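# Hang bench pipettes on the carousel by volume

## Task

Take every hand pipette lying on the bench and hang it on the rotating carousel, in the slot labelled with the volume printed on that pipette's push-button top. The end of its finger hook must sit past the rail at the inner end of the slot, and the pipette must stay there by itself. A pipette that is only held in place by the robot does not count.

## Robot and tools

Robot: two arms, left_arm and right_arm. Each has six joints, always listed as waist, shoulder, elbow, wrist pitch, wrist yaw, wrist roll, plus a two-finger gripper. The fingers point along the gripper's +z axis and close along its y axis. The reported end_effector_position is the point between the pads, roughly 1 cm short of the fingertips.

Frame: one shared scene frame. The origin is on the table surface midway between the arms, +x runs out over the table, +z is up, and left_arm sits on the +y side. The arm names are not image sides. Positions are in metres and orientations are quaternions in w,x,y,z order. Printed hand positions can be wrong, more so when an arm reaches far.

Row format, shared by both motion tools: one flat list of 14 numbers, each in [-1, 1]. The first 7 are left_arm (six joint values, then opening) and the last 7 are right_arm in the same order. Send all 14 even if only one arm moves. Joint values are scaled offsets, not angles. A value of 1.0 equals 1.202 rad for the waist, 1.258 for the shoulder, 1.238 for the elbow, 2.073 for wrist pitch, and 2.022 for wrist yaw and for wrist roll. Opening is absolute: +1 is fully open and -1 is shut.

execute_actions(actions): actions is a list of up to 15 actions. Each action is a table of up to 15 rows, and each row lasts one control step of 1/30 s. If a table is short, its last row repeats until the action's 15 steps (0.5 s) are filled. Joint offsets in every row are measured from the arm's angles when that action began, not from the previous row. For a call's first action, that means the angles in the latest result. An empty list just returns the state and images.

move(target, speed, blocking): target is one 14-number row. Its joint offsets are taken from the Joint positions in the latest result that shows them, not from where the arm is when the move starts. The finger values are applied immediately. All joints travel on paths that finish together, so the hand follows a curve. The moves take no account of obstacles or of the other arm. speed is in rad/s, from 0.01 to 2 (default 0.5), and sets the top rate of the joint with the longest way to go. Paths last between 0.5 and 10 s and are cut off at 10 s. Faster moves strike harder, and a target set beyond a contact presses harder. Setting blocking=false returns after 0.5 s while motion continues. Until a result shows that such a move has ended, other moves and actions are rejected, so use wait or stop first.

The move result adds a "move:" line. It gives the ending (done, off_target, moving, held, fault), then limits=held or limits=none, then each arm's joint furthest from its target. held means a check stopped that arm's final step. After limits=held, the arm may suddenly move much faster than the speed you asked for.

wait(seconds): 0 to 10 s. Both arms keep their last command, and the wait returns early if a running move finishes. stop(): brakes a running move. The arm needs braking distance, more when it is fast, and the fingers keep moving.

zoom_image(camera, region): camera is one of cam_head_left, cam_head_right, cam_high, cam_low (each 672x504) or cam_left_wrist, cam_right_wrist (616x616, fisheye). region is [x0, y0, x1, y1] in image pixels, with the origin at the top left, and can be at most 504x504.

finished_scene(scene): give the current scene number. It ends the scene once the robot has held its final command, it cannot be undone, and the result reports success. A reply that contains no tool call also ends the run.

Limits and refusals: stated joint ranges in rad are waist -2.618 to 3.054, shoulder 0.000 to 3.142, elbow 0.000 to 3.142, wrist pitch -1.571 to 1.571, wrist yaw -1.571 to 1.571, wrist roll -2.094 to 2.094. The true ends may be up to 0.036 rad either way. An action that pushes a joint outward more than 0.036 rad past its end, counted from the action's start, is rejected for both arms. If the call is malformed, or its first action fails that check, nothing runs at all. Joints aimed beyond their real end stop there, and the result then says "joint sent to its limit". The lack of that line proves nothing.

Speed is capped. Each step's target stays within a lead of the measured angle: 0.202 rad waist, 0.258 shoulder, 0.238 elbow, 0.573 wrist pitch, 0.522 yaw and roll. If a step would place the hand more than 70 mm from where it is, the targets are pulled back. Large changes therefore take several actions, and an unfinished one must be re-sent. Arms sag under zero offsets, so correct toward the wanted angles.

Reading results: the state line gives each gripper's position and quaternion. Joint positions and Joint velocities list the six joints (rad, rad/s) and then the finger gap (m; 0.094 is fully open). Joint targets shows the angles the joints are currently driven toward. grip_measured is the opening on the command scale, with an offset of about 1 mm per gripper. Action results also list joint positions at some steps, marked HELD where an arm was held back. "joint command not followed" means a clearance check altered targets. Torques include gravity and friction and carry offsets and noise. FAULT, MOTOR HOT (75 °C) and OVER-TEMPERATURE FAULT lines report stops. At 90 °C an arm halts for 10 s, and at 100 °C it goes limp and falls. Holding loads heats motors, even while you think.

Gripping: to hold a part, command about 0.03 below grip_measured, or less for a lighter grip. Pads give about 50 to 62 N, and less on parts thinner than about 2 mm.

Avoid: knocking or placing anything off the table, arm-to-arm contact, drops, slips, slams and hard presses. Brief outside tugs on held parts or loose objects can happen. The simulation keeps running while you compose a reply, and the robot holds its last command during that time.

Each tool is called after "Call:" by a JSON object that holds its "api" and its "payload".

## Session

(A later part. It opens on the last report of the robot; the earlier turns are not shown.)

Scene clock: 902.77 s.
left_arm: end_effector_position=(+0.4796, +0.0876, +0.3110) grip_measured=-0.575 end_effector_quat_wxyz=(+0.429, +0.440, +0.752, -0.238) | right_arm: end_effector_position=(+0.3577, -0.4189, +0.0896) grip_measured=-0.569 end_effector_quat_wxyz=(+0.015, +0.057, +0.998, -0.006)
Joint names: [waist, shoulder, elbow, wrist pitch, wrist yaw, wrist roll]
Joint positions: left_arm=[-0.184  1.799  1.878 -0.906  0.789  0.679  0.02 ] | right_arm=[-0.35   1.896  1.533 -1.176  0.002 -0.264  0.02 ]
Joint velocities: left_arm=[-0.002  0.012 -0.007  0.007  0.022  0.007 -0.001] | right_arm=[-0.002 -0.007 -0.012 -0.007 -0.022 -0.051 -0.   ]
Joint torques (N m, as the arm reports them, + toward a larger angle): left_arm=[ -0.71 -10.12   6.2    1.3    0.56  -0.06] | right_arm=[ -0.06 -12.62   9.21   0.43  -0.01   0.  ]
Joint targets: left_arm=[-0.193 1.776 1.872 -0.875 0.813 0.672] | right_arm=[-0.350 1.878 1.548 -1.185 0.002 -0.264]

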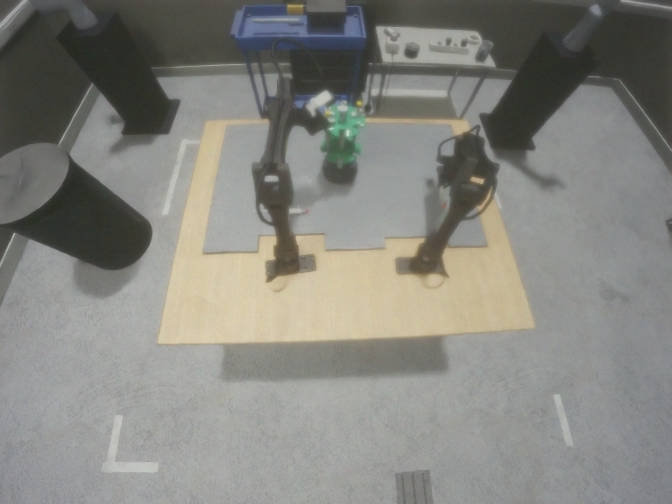

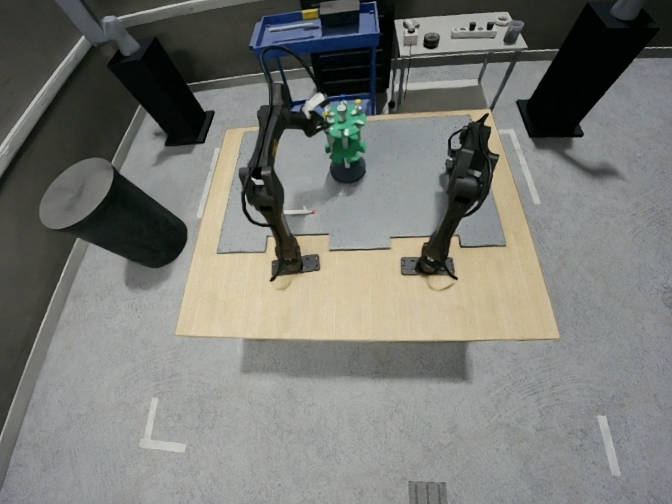

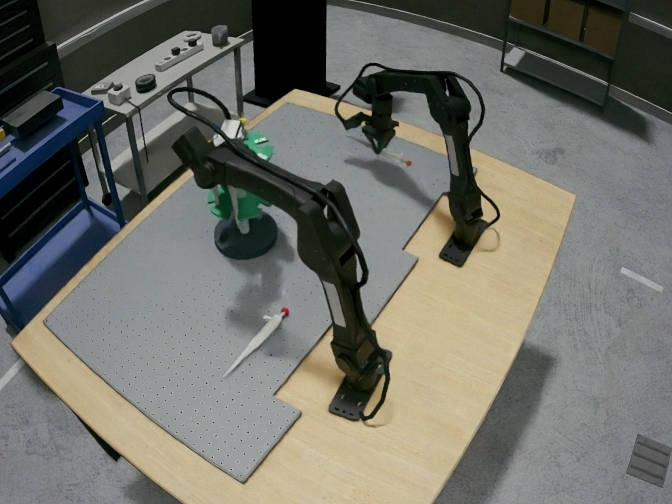

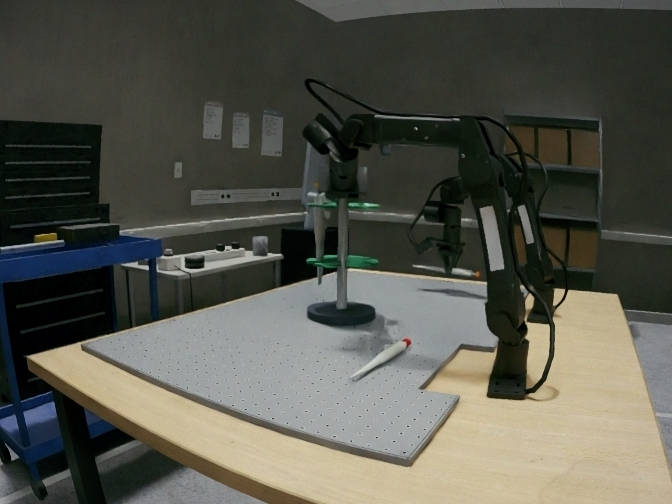

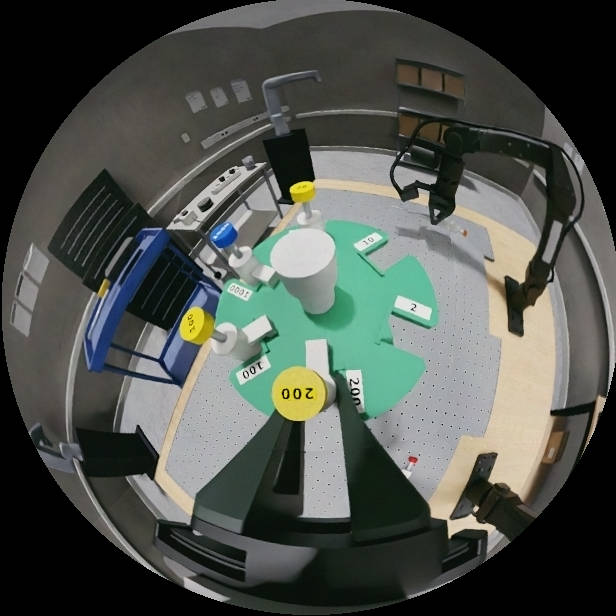

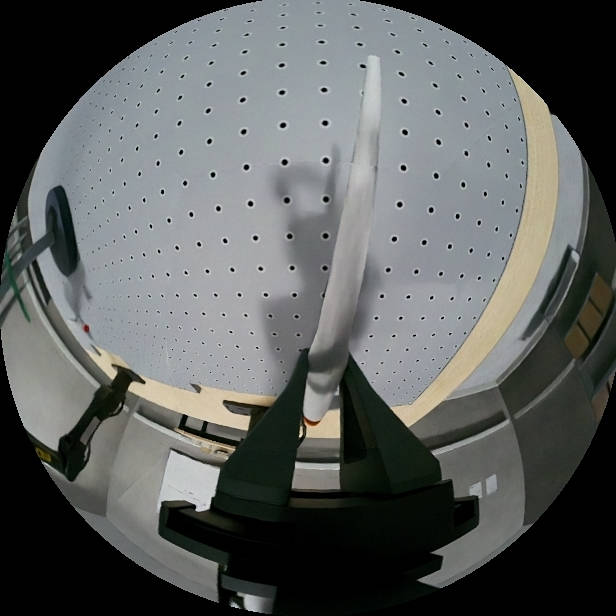

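Call:
{"api": "execute_actions", "payload": {"actions": [[[-0.004,-0.018,-0.007,0.015,0.0118,-0.003,-0.615,0,-0.018,0.012,-0.006,0,0,-0.605],[-0.004,-0.018,-0.009,0.015,0.0118,-0.003,-0.615,0,-0.024,0.012,-0.011,0,0,-0.605],[-0.004,-0.018,-0.011,0.015,0.0118,-0.003,-0.615,0,-0.031,0.012,-0.017,0,0,-0.605],[-0.004,-0.018,-0.013,0.015,0.0118,-0.003,-0.615,0,-0.039,0.012,-0.023,0,0,-0.605],[-0.004,-0.018,-0.014,0.015,0.0118,-0.003,-0.615,0,-0.048,0.012,-0.029,0,0,-0.605],[-0.004,-0.018,-0.014,0.015,0.0118,-0.003,-0.615,0,-0.057,0.012,-0.035,0,0,-0.605],[-0.004,-0.018,-0.014,0.015,0.0118,-0.003,-0.59,0,-0.066,0.012,-0.041,0,0,-0.605],[-0.004,-0.018,-0.014,0.015,0.0118,-0.003,-0.575,0,-0.075,0.012,-0.047,0,0,-0.605],[-0.004,-0.018,-0.014,0.015,0.0118,-0.003,-0.56,0,-0.084,0.012,-0.053,0,0,-0.605],[-0.004,-0.018,-0.012,0.015,0.0118,-0.003,-0.53,0,-0.093,0.012,-0.059,0,0,-0.605],[-0.004,-0.018,-0.01,0.015,0.0118,-0.003,-0.45,0,-0.102,0.012,-0.065,0,0,-0.605],[-0.004,-0.018,-0.008,0.015,0.0118,-0.003,-0.35,0,-0.111,0.012,-0.071,0,0,-0.605],[-0.004,-0.018,-0.006,0.015,0.0118,-0.003,-0.25,0,-0.119,0.012,-0.076,0,0,-0.605],[-0.004,-0.018,-0.004,0.015,0.0118,-0.003,-0.12,0,-0.125,0.012,-0.08,0,0,-0.605],[-0.004,-0.018,-0.002,0.015,0.0118,-0.003,0.0,0,-0.129,0.012,-0.082,0,0,-0.605]]]}}

Call:
{"api": "zoom_image", "payload": {"camera": "cam_left_wrist", "region": [200, 280, 420, 460]}}

Scene clock: 997.73 s.
left_arm: end_effector_position=(+0.4808, +0.0875, +0.3121) grip_measured=-0.068 end_effector_quat_wxyz=(+0.433, +0.441, +0.750, -0.236) | right_arm: end_effector_position=(+0.3307, -0.4082, +0.1293) grip_measured=-0.569 end_effector_quat_wxyz=(+0.016, +0.057, +0.998, -0.006)
Joint names: [waist, shoulder, elbow, wrist pitch, wrist yaw, wrist roll]
Joint positions: left_arm=[-0.184  1.799  1.878 -0.897  0.789  0.679  0.044] | right_arm=[-0.35   1.772  1.533 -1.298  0.002 -0.264  0.02 ]
Joint velocities: left_arm=[ 0.007 -0.017 -0.002 -0.007 -0.007 -0.007  0.133] | right_arm=[ 0.012 -0.305 -0.007 -0.3   -0.022 -0.022 -0.001]
Joint torques (N m, as the arm reports them, + toward a larger angle): left_arm=[ -0.42 -10.12   6.53   1.19   0.58  -0.07] | right_arm=[  0.03 -11.69   9.22   0.49  -0.02   0.  ]
Joint targets: left_arm=[-0.189 1.776 1.876 -0.874 0.813 0.673] | right_arm=[-0.350 1.733 1.548 -1.346 0.002 -0.264]
Step readings (joint positions):
0: left_arm=[-0.184 1.799 1.878 -0.906 0.789 0.679] | right_arm=[-0.350 1.896 1.533 -1.176 0.002 -0.264]
1: left_arm=[-0.184 1.799 1.878 -0.906 0.789 0.679] | right_arm=[-0.350 1.896 1.533 -1.177 0.002 -0.264]
2: left_arm=[-0.184 1.799 1.878 -0.906 0.789 0.679] | right_arm=[-0.350 1.896 1.533 -1.178 0.002 -0.264]
4: left_arm=[-0.184 1.799 1.878 -0.906 0.789 0.679] | right_arm=[-0.350 1.894 1.533 -1.186 0.002 -0.264]
8: left_arm=[-0.184 1.799 1.878 -0.905 0.789 0.679] | right_arm=[-0.350 1.866 1.533 -1.220 0.002 -0.264]
15: Joint positions above

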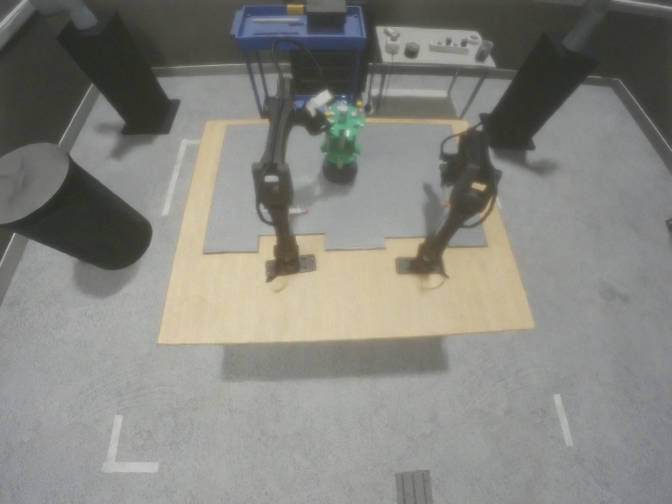

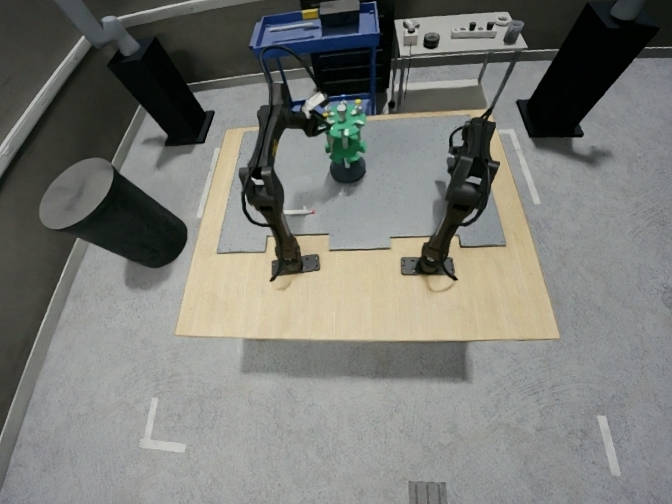

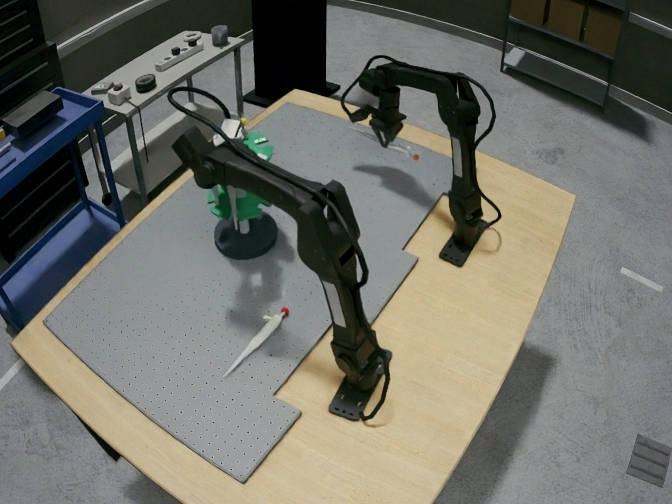

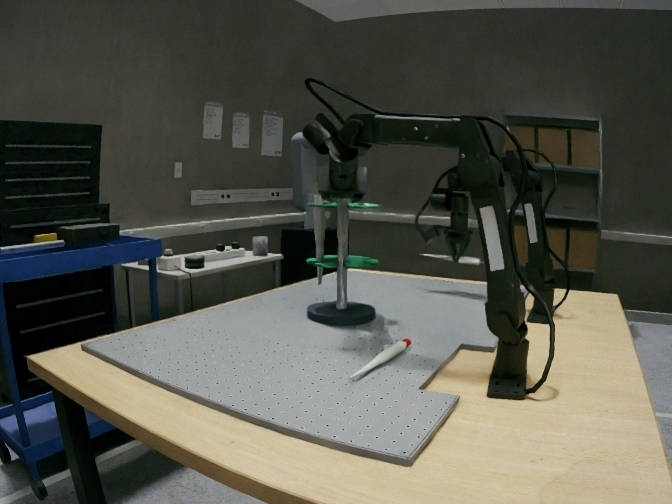

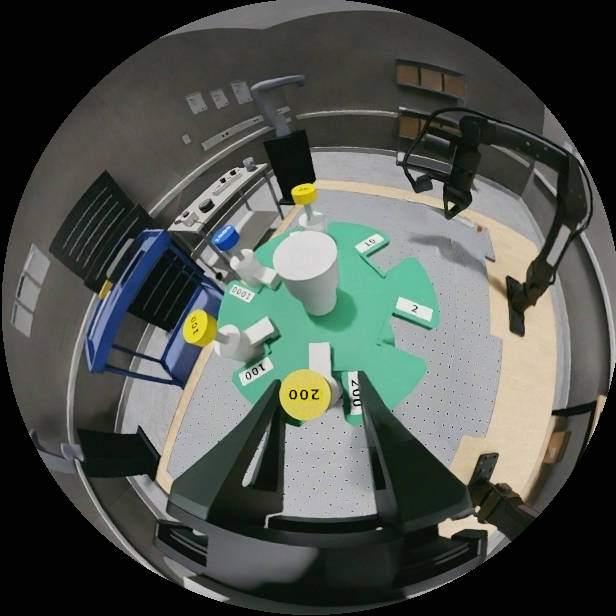

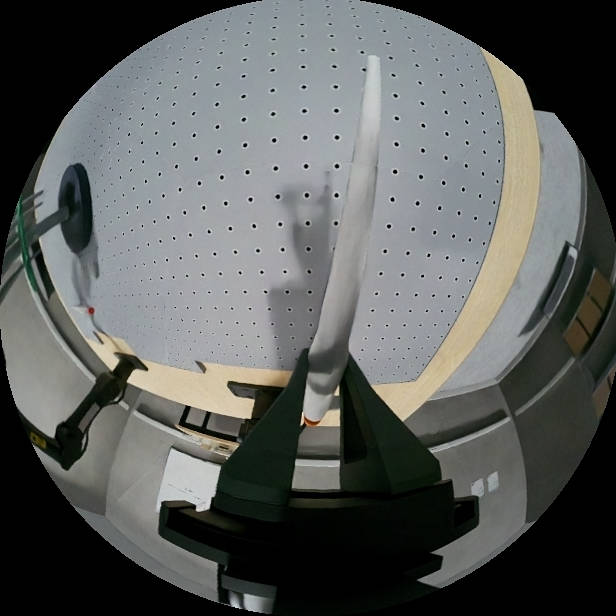

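Region (200, 280, 420, 460) of cam_left_wrist's 616x616 image, scaled by 2.291, with more detail than that image has; it fills the top 412 rows of this view, and the rest is white.

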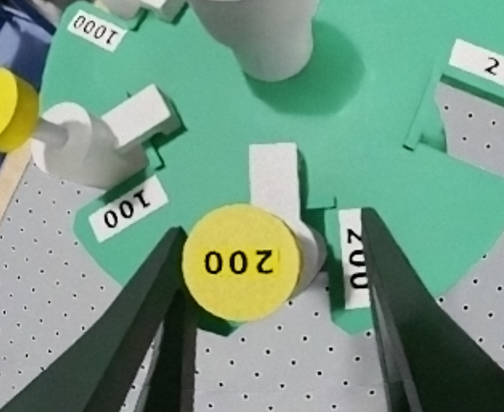

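Call:
{"api": "execute_actions", "payload": {"actions": [[[0.0,-0.034,0.006,0.011,0.011,0,0.0,0,-0.035,0.004,-0.025,0,0,-0.605],[0.004,-0.04,0.012,0.011,0.011,0,0.0,0,-0.042,-0.004,-0.029,0,0,-0.605],[0.008,-0.047,0.016,0.011,0.011,0,0.0,0,-0.051,-0.011,-0.034,0,0,-0.605],[0.011,-0.055,0.018,0.011,0.011,0,0.0,0,-0.061,-0.015,-0.039,0,0,-0.605],[0.015,-0.064,0.018,0.011,0.011,0,0.0,0,-0.072,-0.019,-0.045,0,0,-0.605],[0.019,-0.073,0.018,0.011,0.011,0,0.0,0,-0.084,-0.023,-0.051,0,0,-0.605],[0.024,-0.082,0.018,0.011,0.011,0,0.0,0,-0.096,-0.027,-0.057,0,0,-0.605],[0.029,-0.091,0.018,0.011,0.011,0,0.0,0,-0.108,-0.031,-0.063,0,0,-0.605],[0.034,-0.1,0.018,0.011,0.011,0,0.0,0,-0.12,-0.035,-0.069,0,0,-0.605],[0.039,-0.109,0.018,0.011,0.011,0,0.0,0,-0.132,-0.039,-0.074,0,0,-0.605],[0.044,-0.118,0.018,0.011,0.011,0,0.0,0,-0.143,-0.043,-0.079,0,0,-0.605],[0.049,-0.127,0.018,0.011,0.011,0,0.0,0,-0.153,-0.047,-0.083,0,0,-0.605],[0.054,-0.136,0.018,0.011,0.011,0,0.0,0,-0.162,-0.05,-0.086,0,0,-0.605],[0.059,-0.145,0.018,0.011,0.011,0,0.0,0,-0.168,-0.052,-0.088,0,0,-0.605],[0.064,-0.154,0.018,0.011,0.011,0,0.0,0,-0.172,-0.053,-0.089,0,0,-0.605]]]}}

Scene clock: 1011.57 s.
left_arm: end_effector_position=(+0.4565, +0.1137, +0.3744) grip_measured=-0.001 end_effector_quat_wxyz=(+0.496, +0.435, +0.727, -0.191) | right_arm: end_effector_position=(+0.2812, -0.3885, +0.1678) grip_measured=-0.569 end_effector_quat_wxyz=(+0.009, +0.057, +0.998, -0.004)
Joint names: [waist, shoulder, elbow, wrist pitch, wrist yaw, wrist roll]
Joint positions: left_arm=[-0.126  1.652  1.878 -0.891  0.789  0.679  0.047] | right_arm=[-0.35   1.592  1.486 -1.446  0.002 -0.264  0.02 ]
Joint velocities: left_arm=[ 0.159 -0.335  0.012 -0.022  0.007 -0.022  0.001] | right_arm=[-0.017 -0.315 -0.042 -0.242  0.066  0.007 -0.   ]
Joint torques (N m, as the arm reports them, + toward a larger angle): left_arm=[ 0.7  -8.82  8.21  1.3   0.5   0.  ] | right_arm=[-0.07 -9.31  6.55  0.53 -0.03  0.01]
Joint targets: left_arm=[-0.107 1.605 1.901 -0.875 0.811 0.679] | right_arm=[-0.350 1.555 1.467 -1.482 0.002 -0.264]
Step readings (joint positions):
0: left_arm=[-0.184 1.799 1.878 -0.894 0.789 0.679] | right_arm=[-0.350 1.753 1.533 -1.338 0.002 -0.264]
1: left_arm=[-0.184 1.799 1.878 -0.894 0.789 0.679] | right_arm=[-0.350 1.753 1.533 -1.338 0.002 -0.264]
2: left_arm=[-0.184 1.798 1.878 -0.893 0.789 0.679] | right_arm=[-0.350 1.753 1.533 -1.339 0.002 -0.264]
4: left_arm=[-0.184 1.791 1.878 -0.893 0.789 0.679] | right_arm=[-0.350 1.749 1.531 -1.344 0.002 -0.264]
8: left_arm=[-0.173 1.751 1.878 -0.893 0.789 0.679] | right_arm=[-0.350 1.704 1.510 -1.371 0.002 -0.264]
15: Joint positions above

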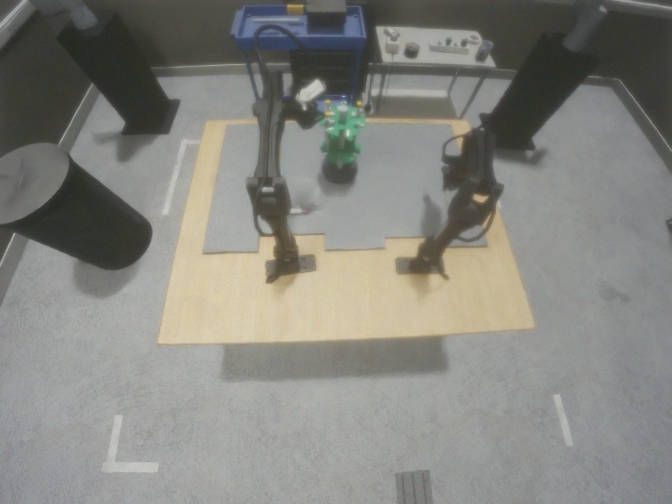

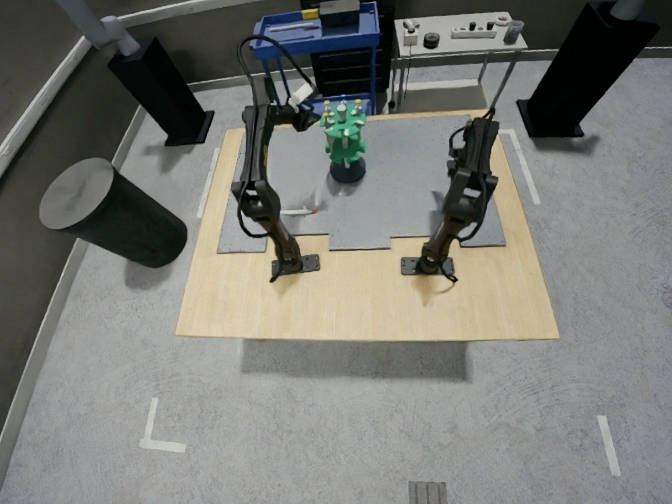

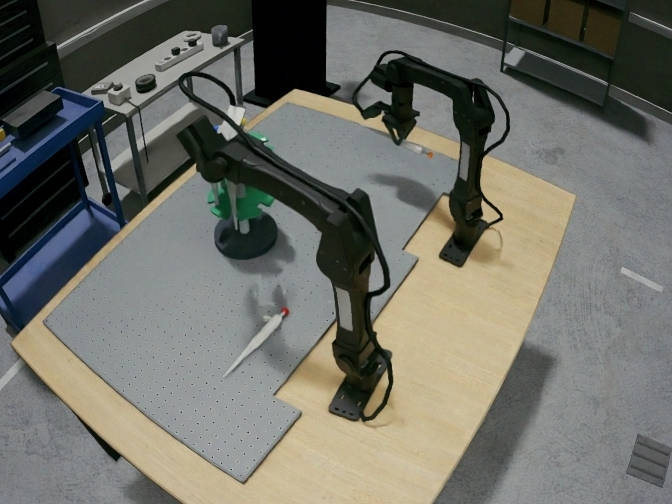

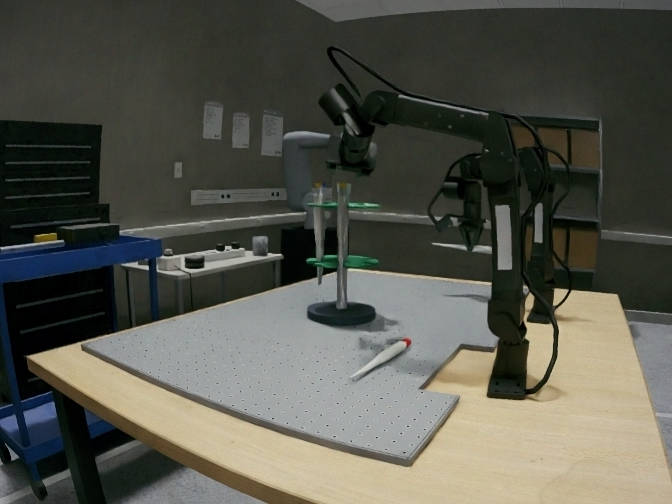

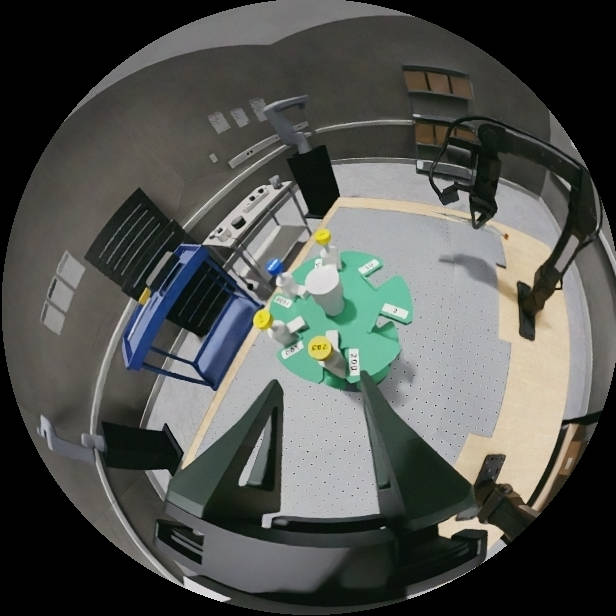

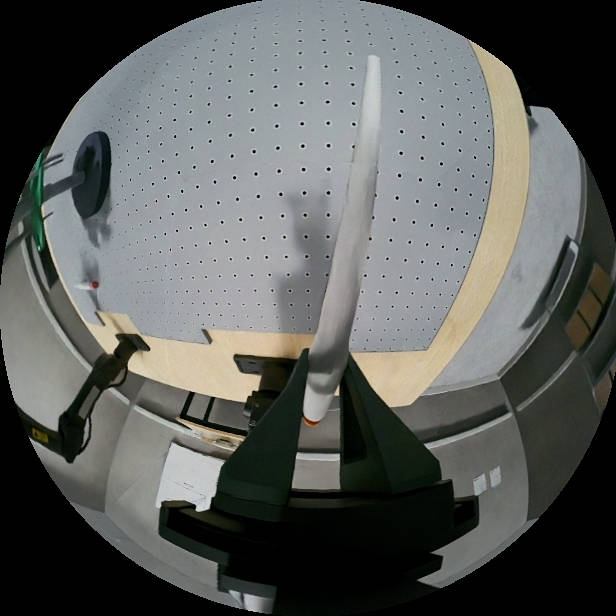

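Call:
{"api": "move", "payload": {"target": [-0.2696,-0.498,-0.7496,0.3816,-0.0687,0.1835,0.15,0,-0.0207,0.003,-0.0145,0,0,-0.605], "speed": 1.3}}

Scene clock: 1044.67 s.
left_arm: end_effector_position=(+0.3315, +0.0298, +0.3402) grip_measured=+0.149 end_effector_quat_wxyz=(+0.645, +0.621, +0.445, -0.019) | right_arm: end_effector_position=(+0.2725, -0.3850, +0.1701) grip_measured=-0.569 end_effector_quat_wxyz=(-0.000, +0.057, +0.998, -0.001)
Joint names: [waist, shoulder, elbow, wrist pitch, wrist yaw, wrist roll]
Joint positions: left_arm=[-0.441  1.052  0.96  -0.121  0.654  1.051  0.054] | right_arm=[-0.35   1.575  1.478 -1.473  0.002 -0.264  0.02 ]
Joint velocities: left_arm=[-0.002 -0.027 -0.012 -0.022 -0.022 -0.037  0.001] | right_arm=[-0.017  0.002 -0.012 -0.022  0.022  0.037 -0.001]
Joint torques (N m, as the arm reports them, + toward a larger angle): left_arm=[-0.79 -4.6   6.5   1.57  0.05 -0.04] | right_arm=[-0.04 -8.37  8.84  0.42 -0.01  0.01]
Joint targets: left_arm=[-0.450 1.025 0.950 -0.100 0.650 1.050] | right_arm=[-0.350 1.566 1.489 -1.476 0.002 -0.264]
move: off_target (left_arm); limits=none; left_arm: farthest joint: the shoulder, 0.027 radians from its target (0.594 radians at the start); right_arm: farthest joint: the elbow, 0.012 radians from its target (0.012 radians at the start)

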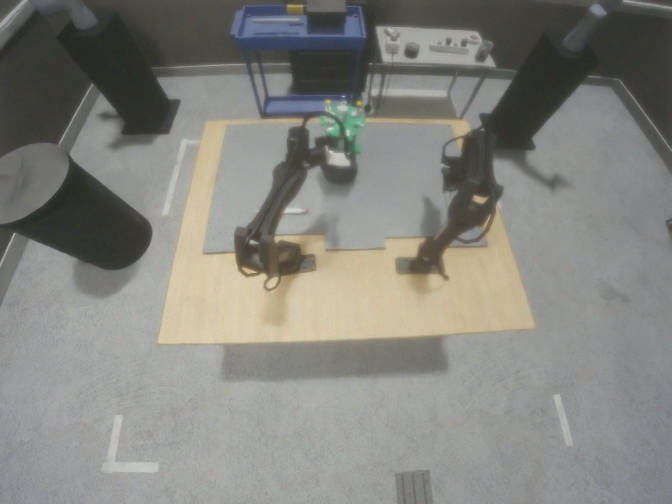

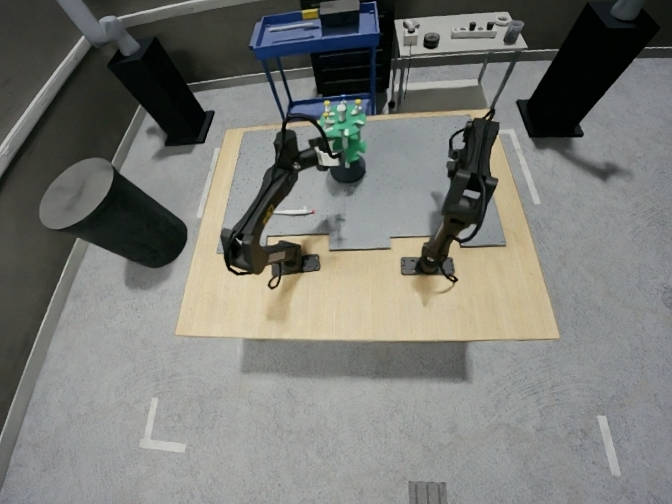

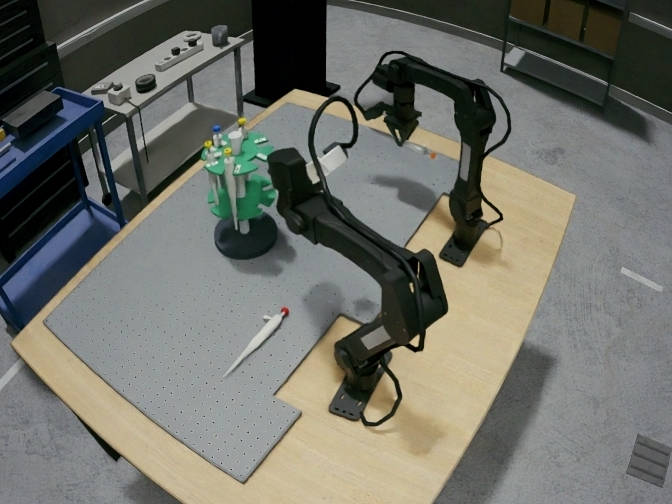

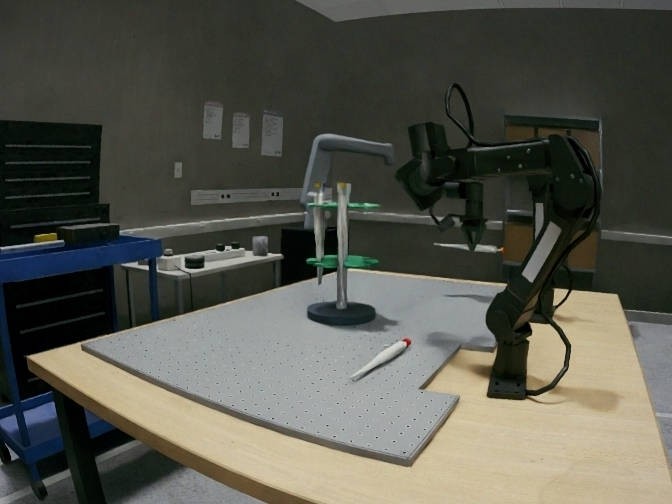

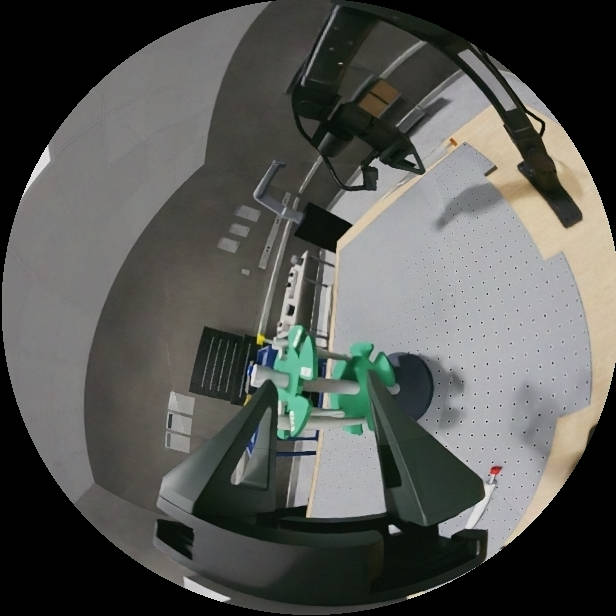

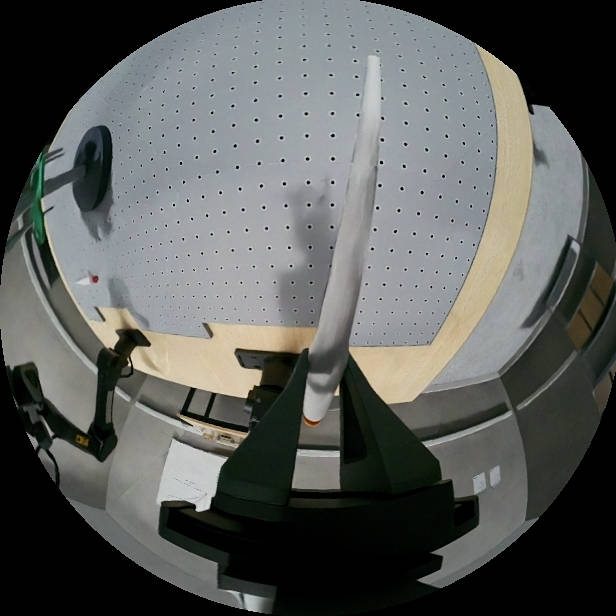

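Call:
{"api": "move", "payload": {"target": [-0.7471,0.3792,-0.5662,0.6729,-0.3373,0.2587,0.15,0.6889,-0.007,0.01,-0.001,0,0.4174,-0.605], "speed": 1.5}}

Scene clock: 1051.60 s.
left_arm: end_effector_position=(+0.1806, -0.1237, +0.1671) grip_measured=+0.149 end_effector_quat_wxyz=(+0.691, +0.696, +0.135, +0.138) | right_arm: end_effector_position=(+0.2648, -0.1685, +0.1701) grip_measured=-0.569 end_effector_quat_wxyz=(+0.000, +0.064, +0.998, -0.001)
Joint names: [waist, shoulder, elbow, wrist pitch, wrist yaw, wrist roll]
Joint positions: left_arm=[-1.329  1.524  0.272  1.246 -0.02   1.576  0.054] | right_arm=[ 0.473  1.575  1.478 -1.473  0.001  0.573  0.02 ]
Joint velocities: left_arm=[-0.027  0.007  0.002  0.037 -0.095 -0.037  0.001] | right_arm=[ 0.002  0.007  0.002  0.022  0.007  0.022 -0.   ]
Joint torques (N m, as the arm reports them, + toward a larger angle): left_arm=[-0.77 -3.82  4.17  1.74 -0.08 -0.02] | right_arm=[ 0.34 -8.32  8.85  0.42 -0.01  0.09]
Joint targets: left_arm=[-1.339 1.529 0.259 1.274 -0.028 1.574] | right_arm=[0.478 1.566 1.490 -1.475 0.002 0.580]
move: off_target (left_arm); limits=none; left_arm: farthest joint: the wrist pitch, 0.028 radians from its target (1.394 radians at the start); right_arm: farthest joint: the elbow, 0.013 radians from its target (0.013 radians at the start)

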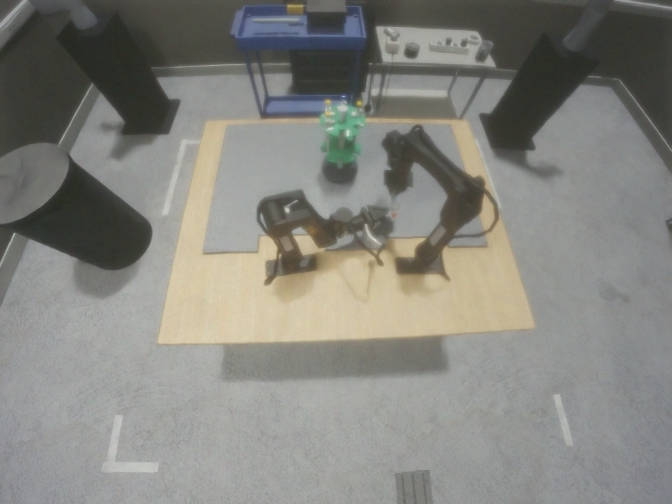

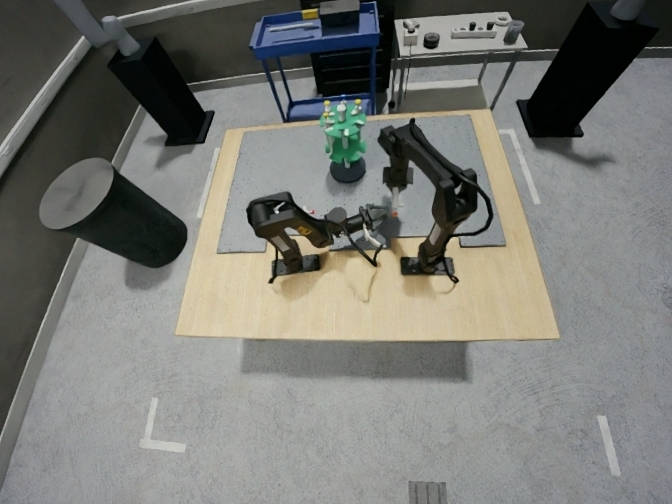

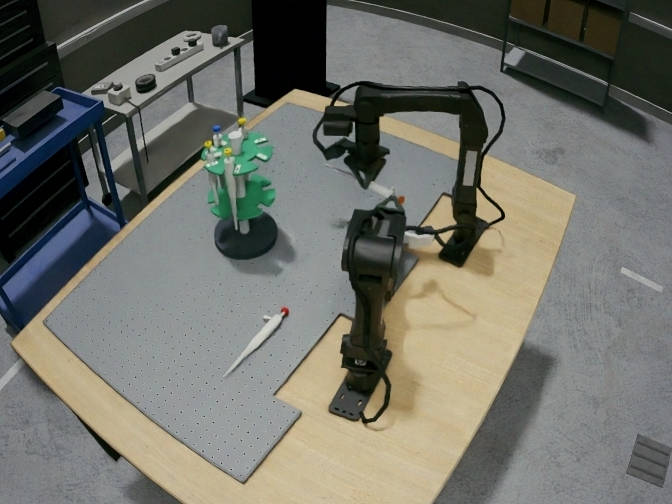

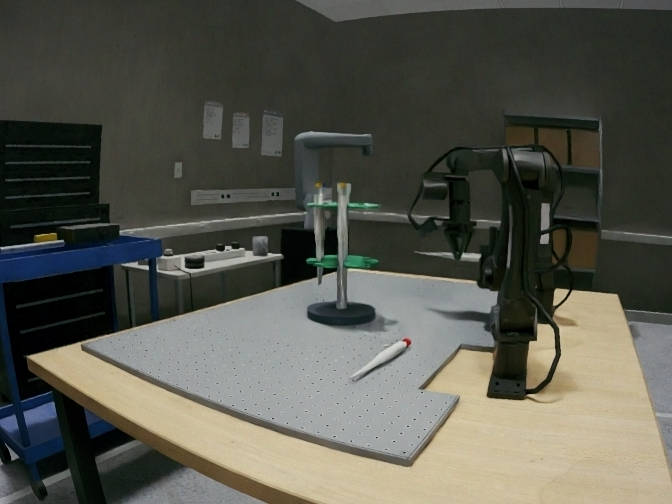

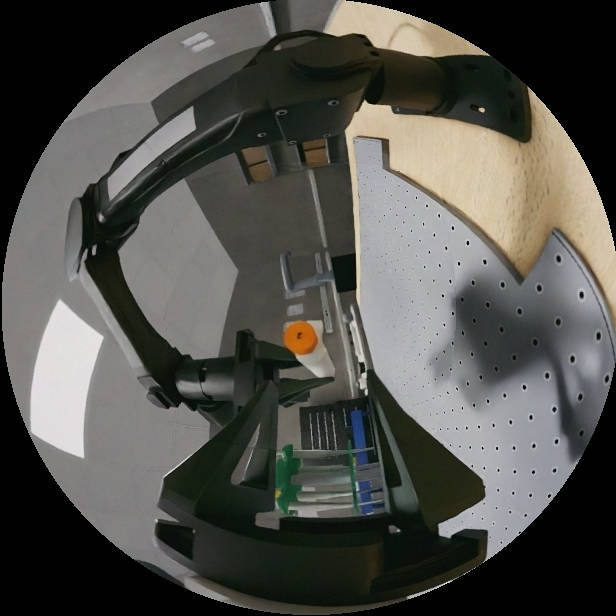

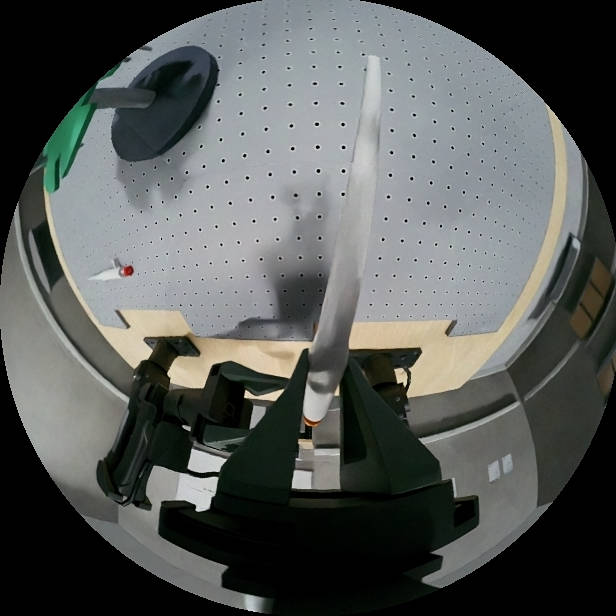

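Call:
{"api": "zoom_image", "payload": {"camera": "cam_left_wrist", "region": [240, 290, 400, 430]}}

Call:
{"api": "zoom_image", "payload": {"camera": "cam_head_right", "region": [340, 165, 430, 255]}}

Call:
{"api": "zoom_image", "payload": {"camera": "cam_high", "region": [310, 140, 440, 250]}}

Region (240, 290, 400, 430) of cam_left_wrist's 616x616 image, scaled by 3.150, with more detail than that image has; it fills the top 441 rows of this view, and the rest is white.

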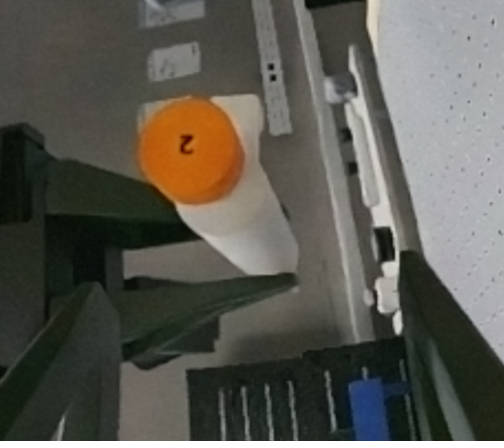

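Region (340, 165, 430, 255) of cam_head_right's 672x504 image, scaled by 5.600, with more detail than that image has.

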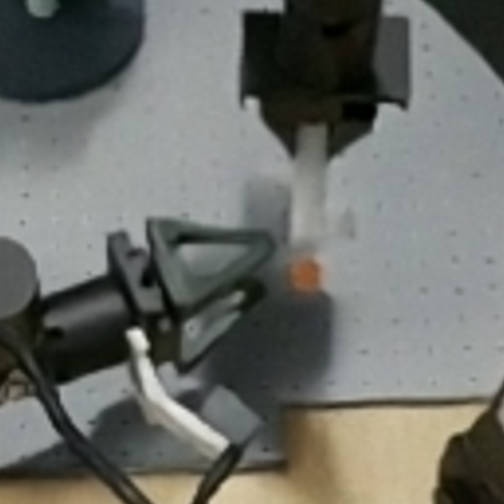

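Region (310, 140, 440, 250) of cam_high's 672x504 image, scaled by 3.877, with more detail than that image has; it fills the top 426 rows of this view, and the rest is white.

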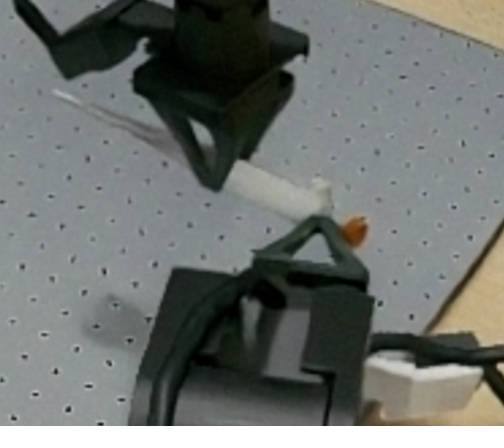

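Call:
{"api": "execute_actions", "payload": {"actions": [[[0.008,0.004,0.02,0.008,0.006,-0.006,0.15,0,-0.007,0.01,-0.001,0,0.002,-0.605],[0.0146,0.008,0.04,0.004,0.01,-0.008,0.15,0,-0.007,0.01,-0.001,0,0.002,-0.605],[0.0196,0.0143,0.056,0.0,0.014,-0.01,0.15,0,-0.007,0.01,-0.001,0,0.002,-0.605],[0.0253,0.0216,0.07,-0.003,0.018,-0.012,0.15,0,-0.007,0.01,-0.001,0,0.002,-0.605],[0.0318,0.0298,0.084,-0.006,0.022,-0.014,0.15,0,-0.007,0.01,-0.001,0,0.002,-0.605],[0.0382,0.0391,0.098,-0.009,0.026,-0.0153,0.15,0,-0.007,0.01,-0.001,0,0.002,-0.605],[0.0446,0.0484,0.111,-0.012,0.03,-0.0153,0.15,0,-0.007,0.01,-0.001,0,0.002,-0.605],[0.051,0.0577,0.123,-0.015,0.033,-0.0153,0.15,0,-0.007,0.01,-0.001,0,0.002,-0.605],[0.056,0.067,0.135,-0.017,0.035,-0.0153,0.15,0,-0.007,0.01,-0.001,0,0.002,-0.605],[0.06,0.0763,0.146,-0.019,0.037,-0.0153,0.15,0,-0.007,0.01,-0.001,0,0.002,-0.605],[0.0624,0.0846,0.156,-0.0205,0.037,-0.0153,0.15,0,-0.007,0.01,-0.001,0,0.002,-0.605],[0.0624,0.0928,0.164,-0.0217,0.037,-0.0153,0.15,0,-0.007,0.01,-0.001,0,0.002,-0.605],[0.0624,0.099,0.17,-0.0217,0.037,-0.0153,0.15,0,-0.007,0.01,-0.001,0,0.002,-0.605],[0.0624,0.104,0.175,-0.0217,0.037,-0.0153,0.15,0,-0.007,0.01,-0.001,0,0.002,-0.605],[0.0624,0.1073,0.1777,-0.0217,0.037,-0.0153,0.15,0,-0.007,0.01,-0.001,0,0.002,-0.605]]]}}

Scene clock: 1126.27 s.
left_arm: end_effector_position=(+0.2133, -0.1570, +0.1806) grip_measured=+0.149 end_effector_quat_wxyz=(+0.700, +0.686, +0.141, +0.138) | right_arm: end_effector_position=(+0.2648, -0.1685, +0.1701) grip_measured=-0.569 end_effector_quat_wxyz=(+0.000, +0.064, +0.998, -0.001)
Joint names: [waist, shoulder, elbow, wrist pitch, wrist yaw, wrist roll]
Joint positions: left_arm=[-1.263  1.643  0.449  1.212  0.037  1.562  0.054] | right_arm=[ 0.473  1.575  1.478 -1.473  0.001  0.574  0.02 ]
Joint velocities: left_arm=[ 0.007  0.227  0.173 -0.051  0.007 -0.037  0.   ] | right_arm=[-0.002 -0.007  0.007 -0.022 -0.037 -0.081 -0.   ]
Joint torques (N m, as the arm reports them, + toward a larger angle): left_arm=[ 0.82 -5.36  7.86  1.49  0.1  -0.15] | right_arm=[-0.07 -8.35  8.88  0.41  0.    0.04]
Joint targets: left_arm=[-1.255 1.659 0.492 1.201 0.055 1.545] | right_arm=[0.473 1.566 1.490 -1.475 0.001 0.577]
Step readings (joint positions):
0: left_arm=[-1.329 1.524 0.272 1.247 -0.020 1.576] | right_arm=[0.473 1.575 1.478 -1.473 0.001 0.574]
1: left_arm=[-1.329 1.524 0.272 1.247 -0.020 1.576] | right_arm=[0.473 1.575 1.478 -1.473 0.001 0.574]
2: left_arm=[-1.329 1.524 0.273 1.246 -0.017 1.576] | right_arm=[0.473 1.575 1.478 -1.473 0.001 0.574]
4: left_arm=[-1.321 1.531 0.290 1.242 -0.009 1.575] | right_arm=[0.473 1.575 1.478 -1.473 0.001 0.574]
8: left_arm=[-1.292 1.569 0.361 1.232 0.014 1.567] | right_arm=[0.473 1.575 1.478 -1.473 0.001 0.574]
15: Joint positions above

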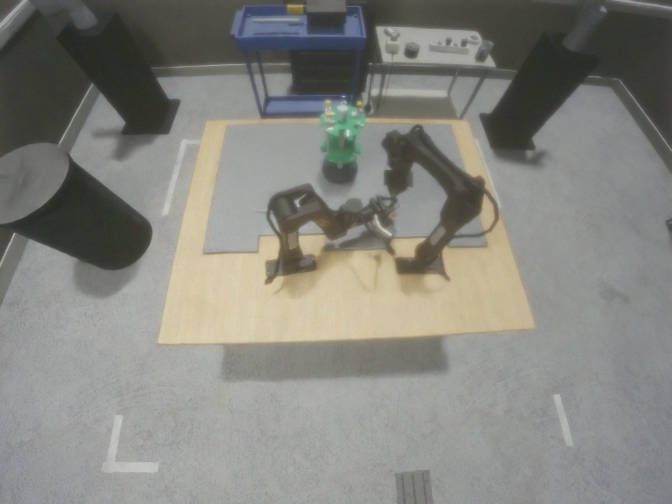

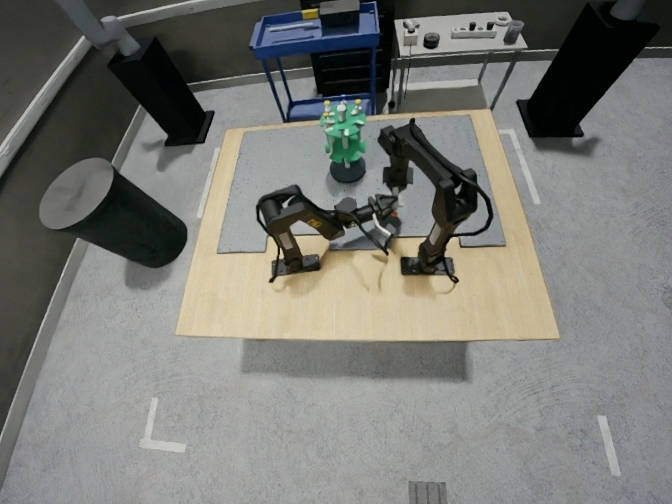

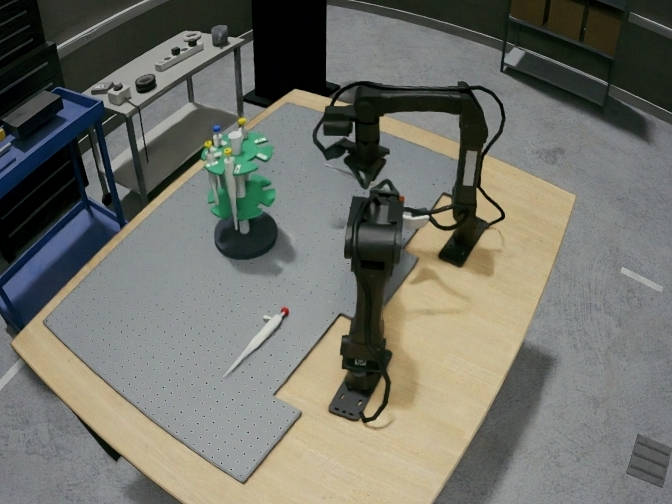

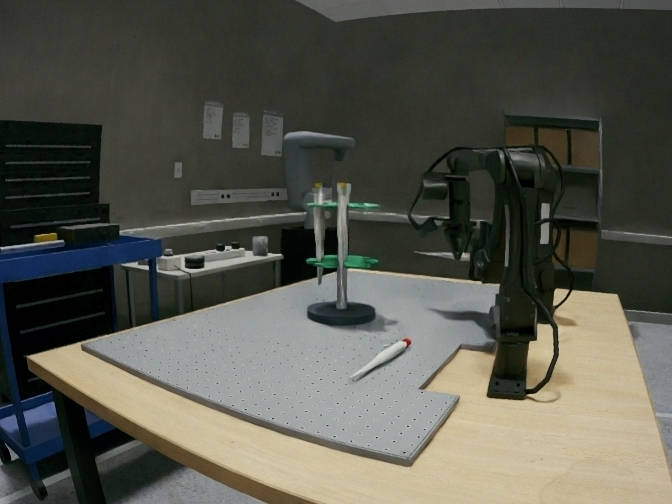

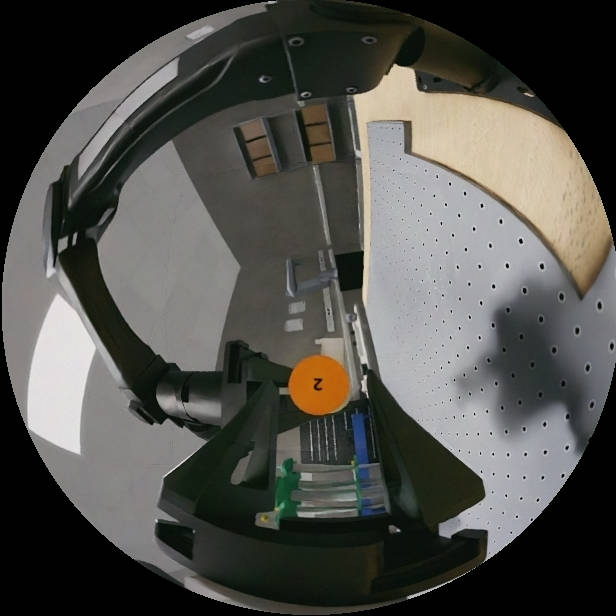

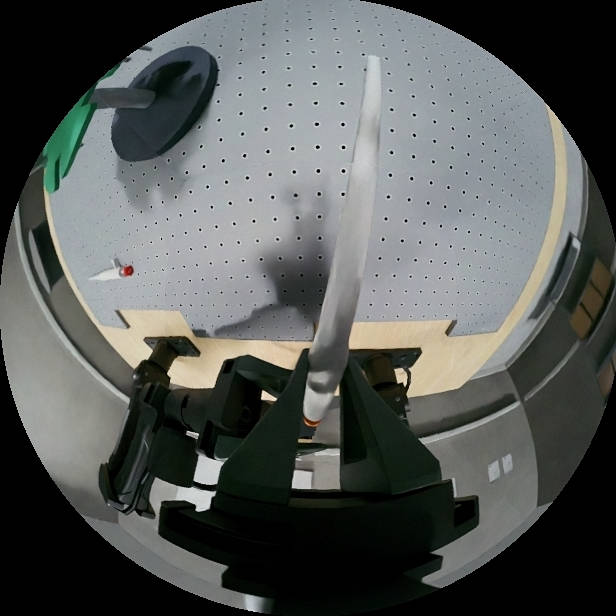

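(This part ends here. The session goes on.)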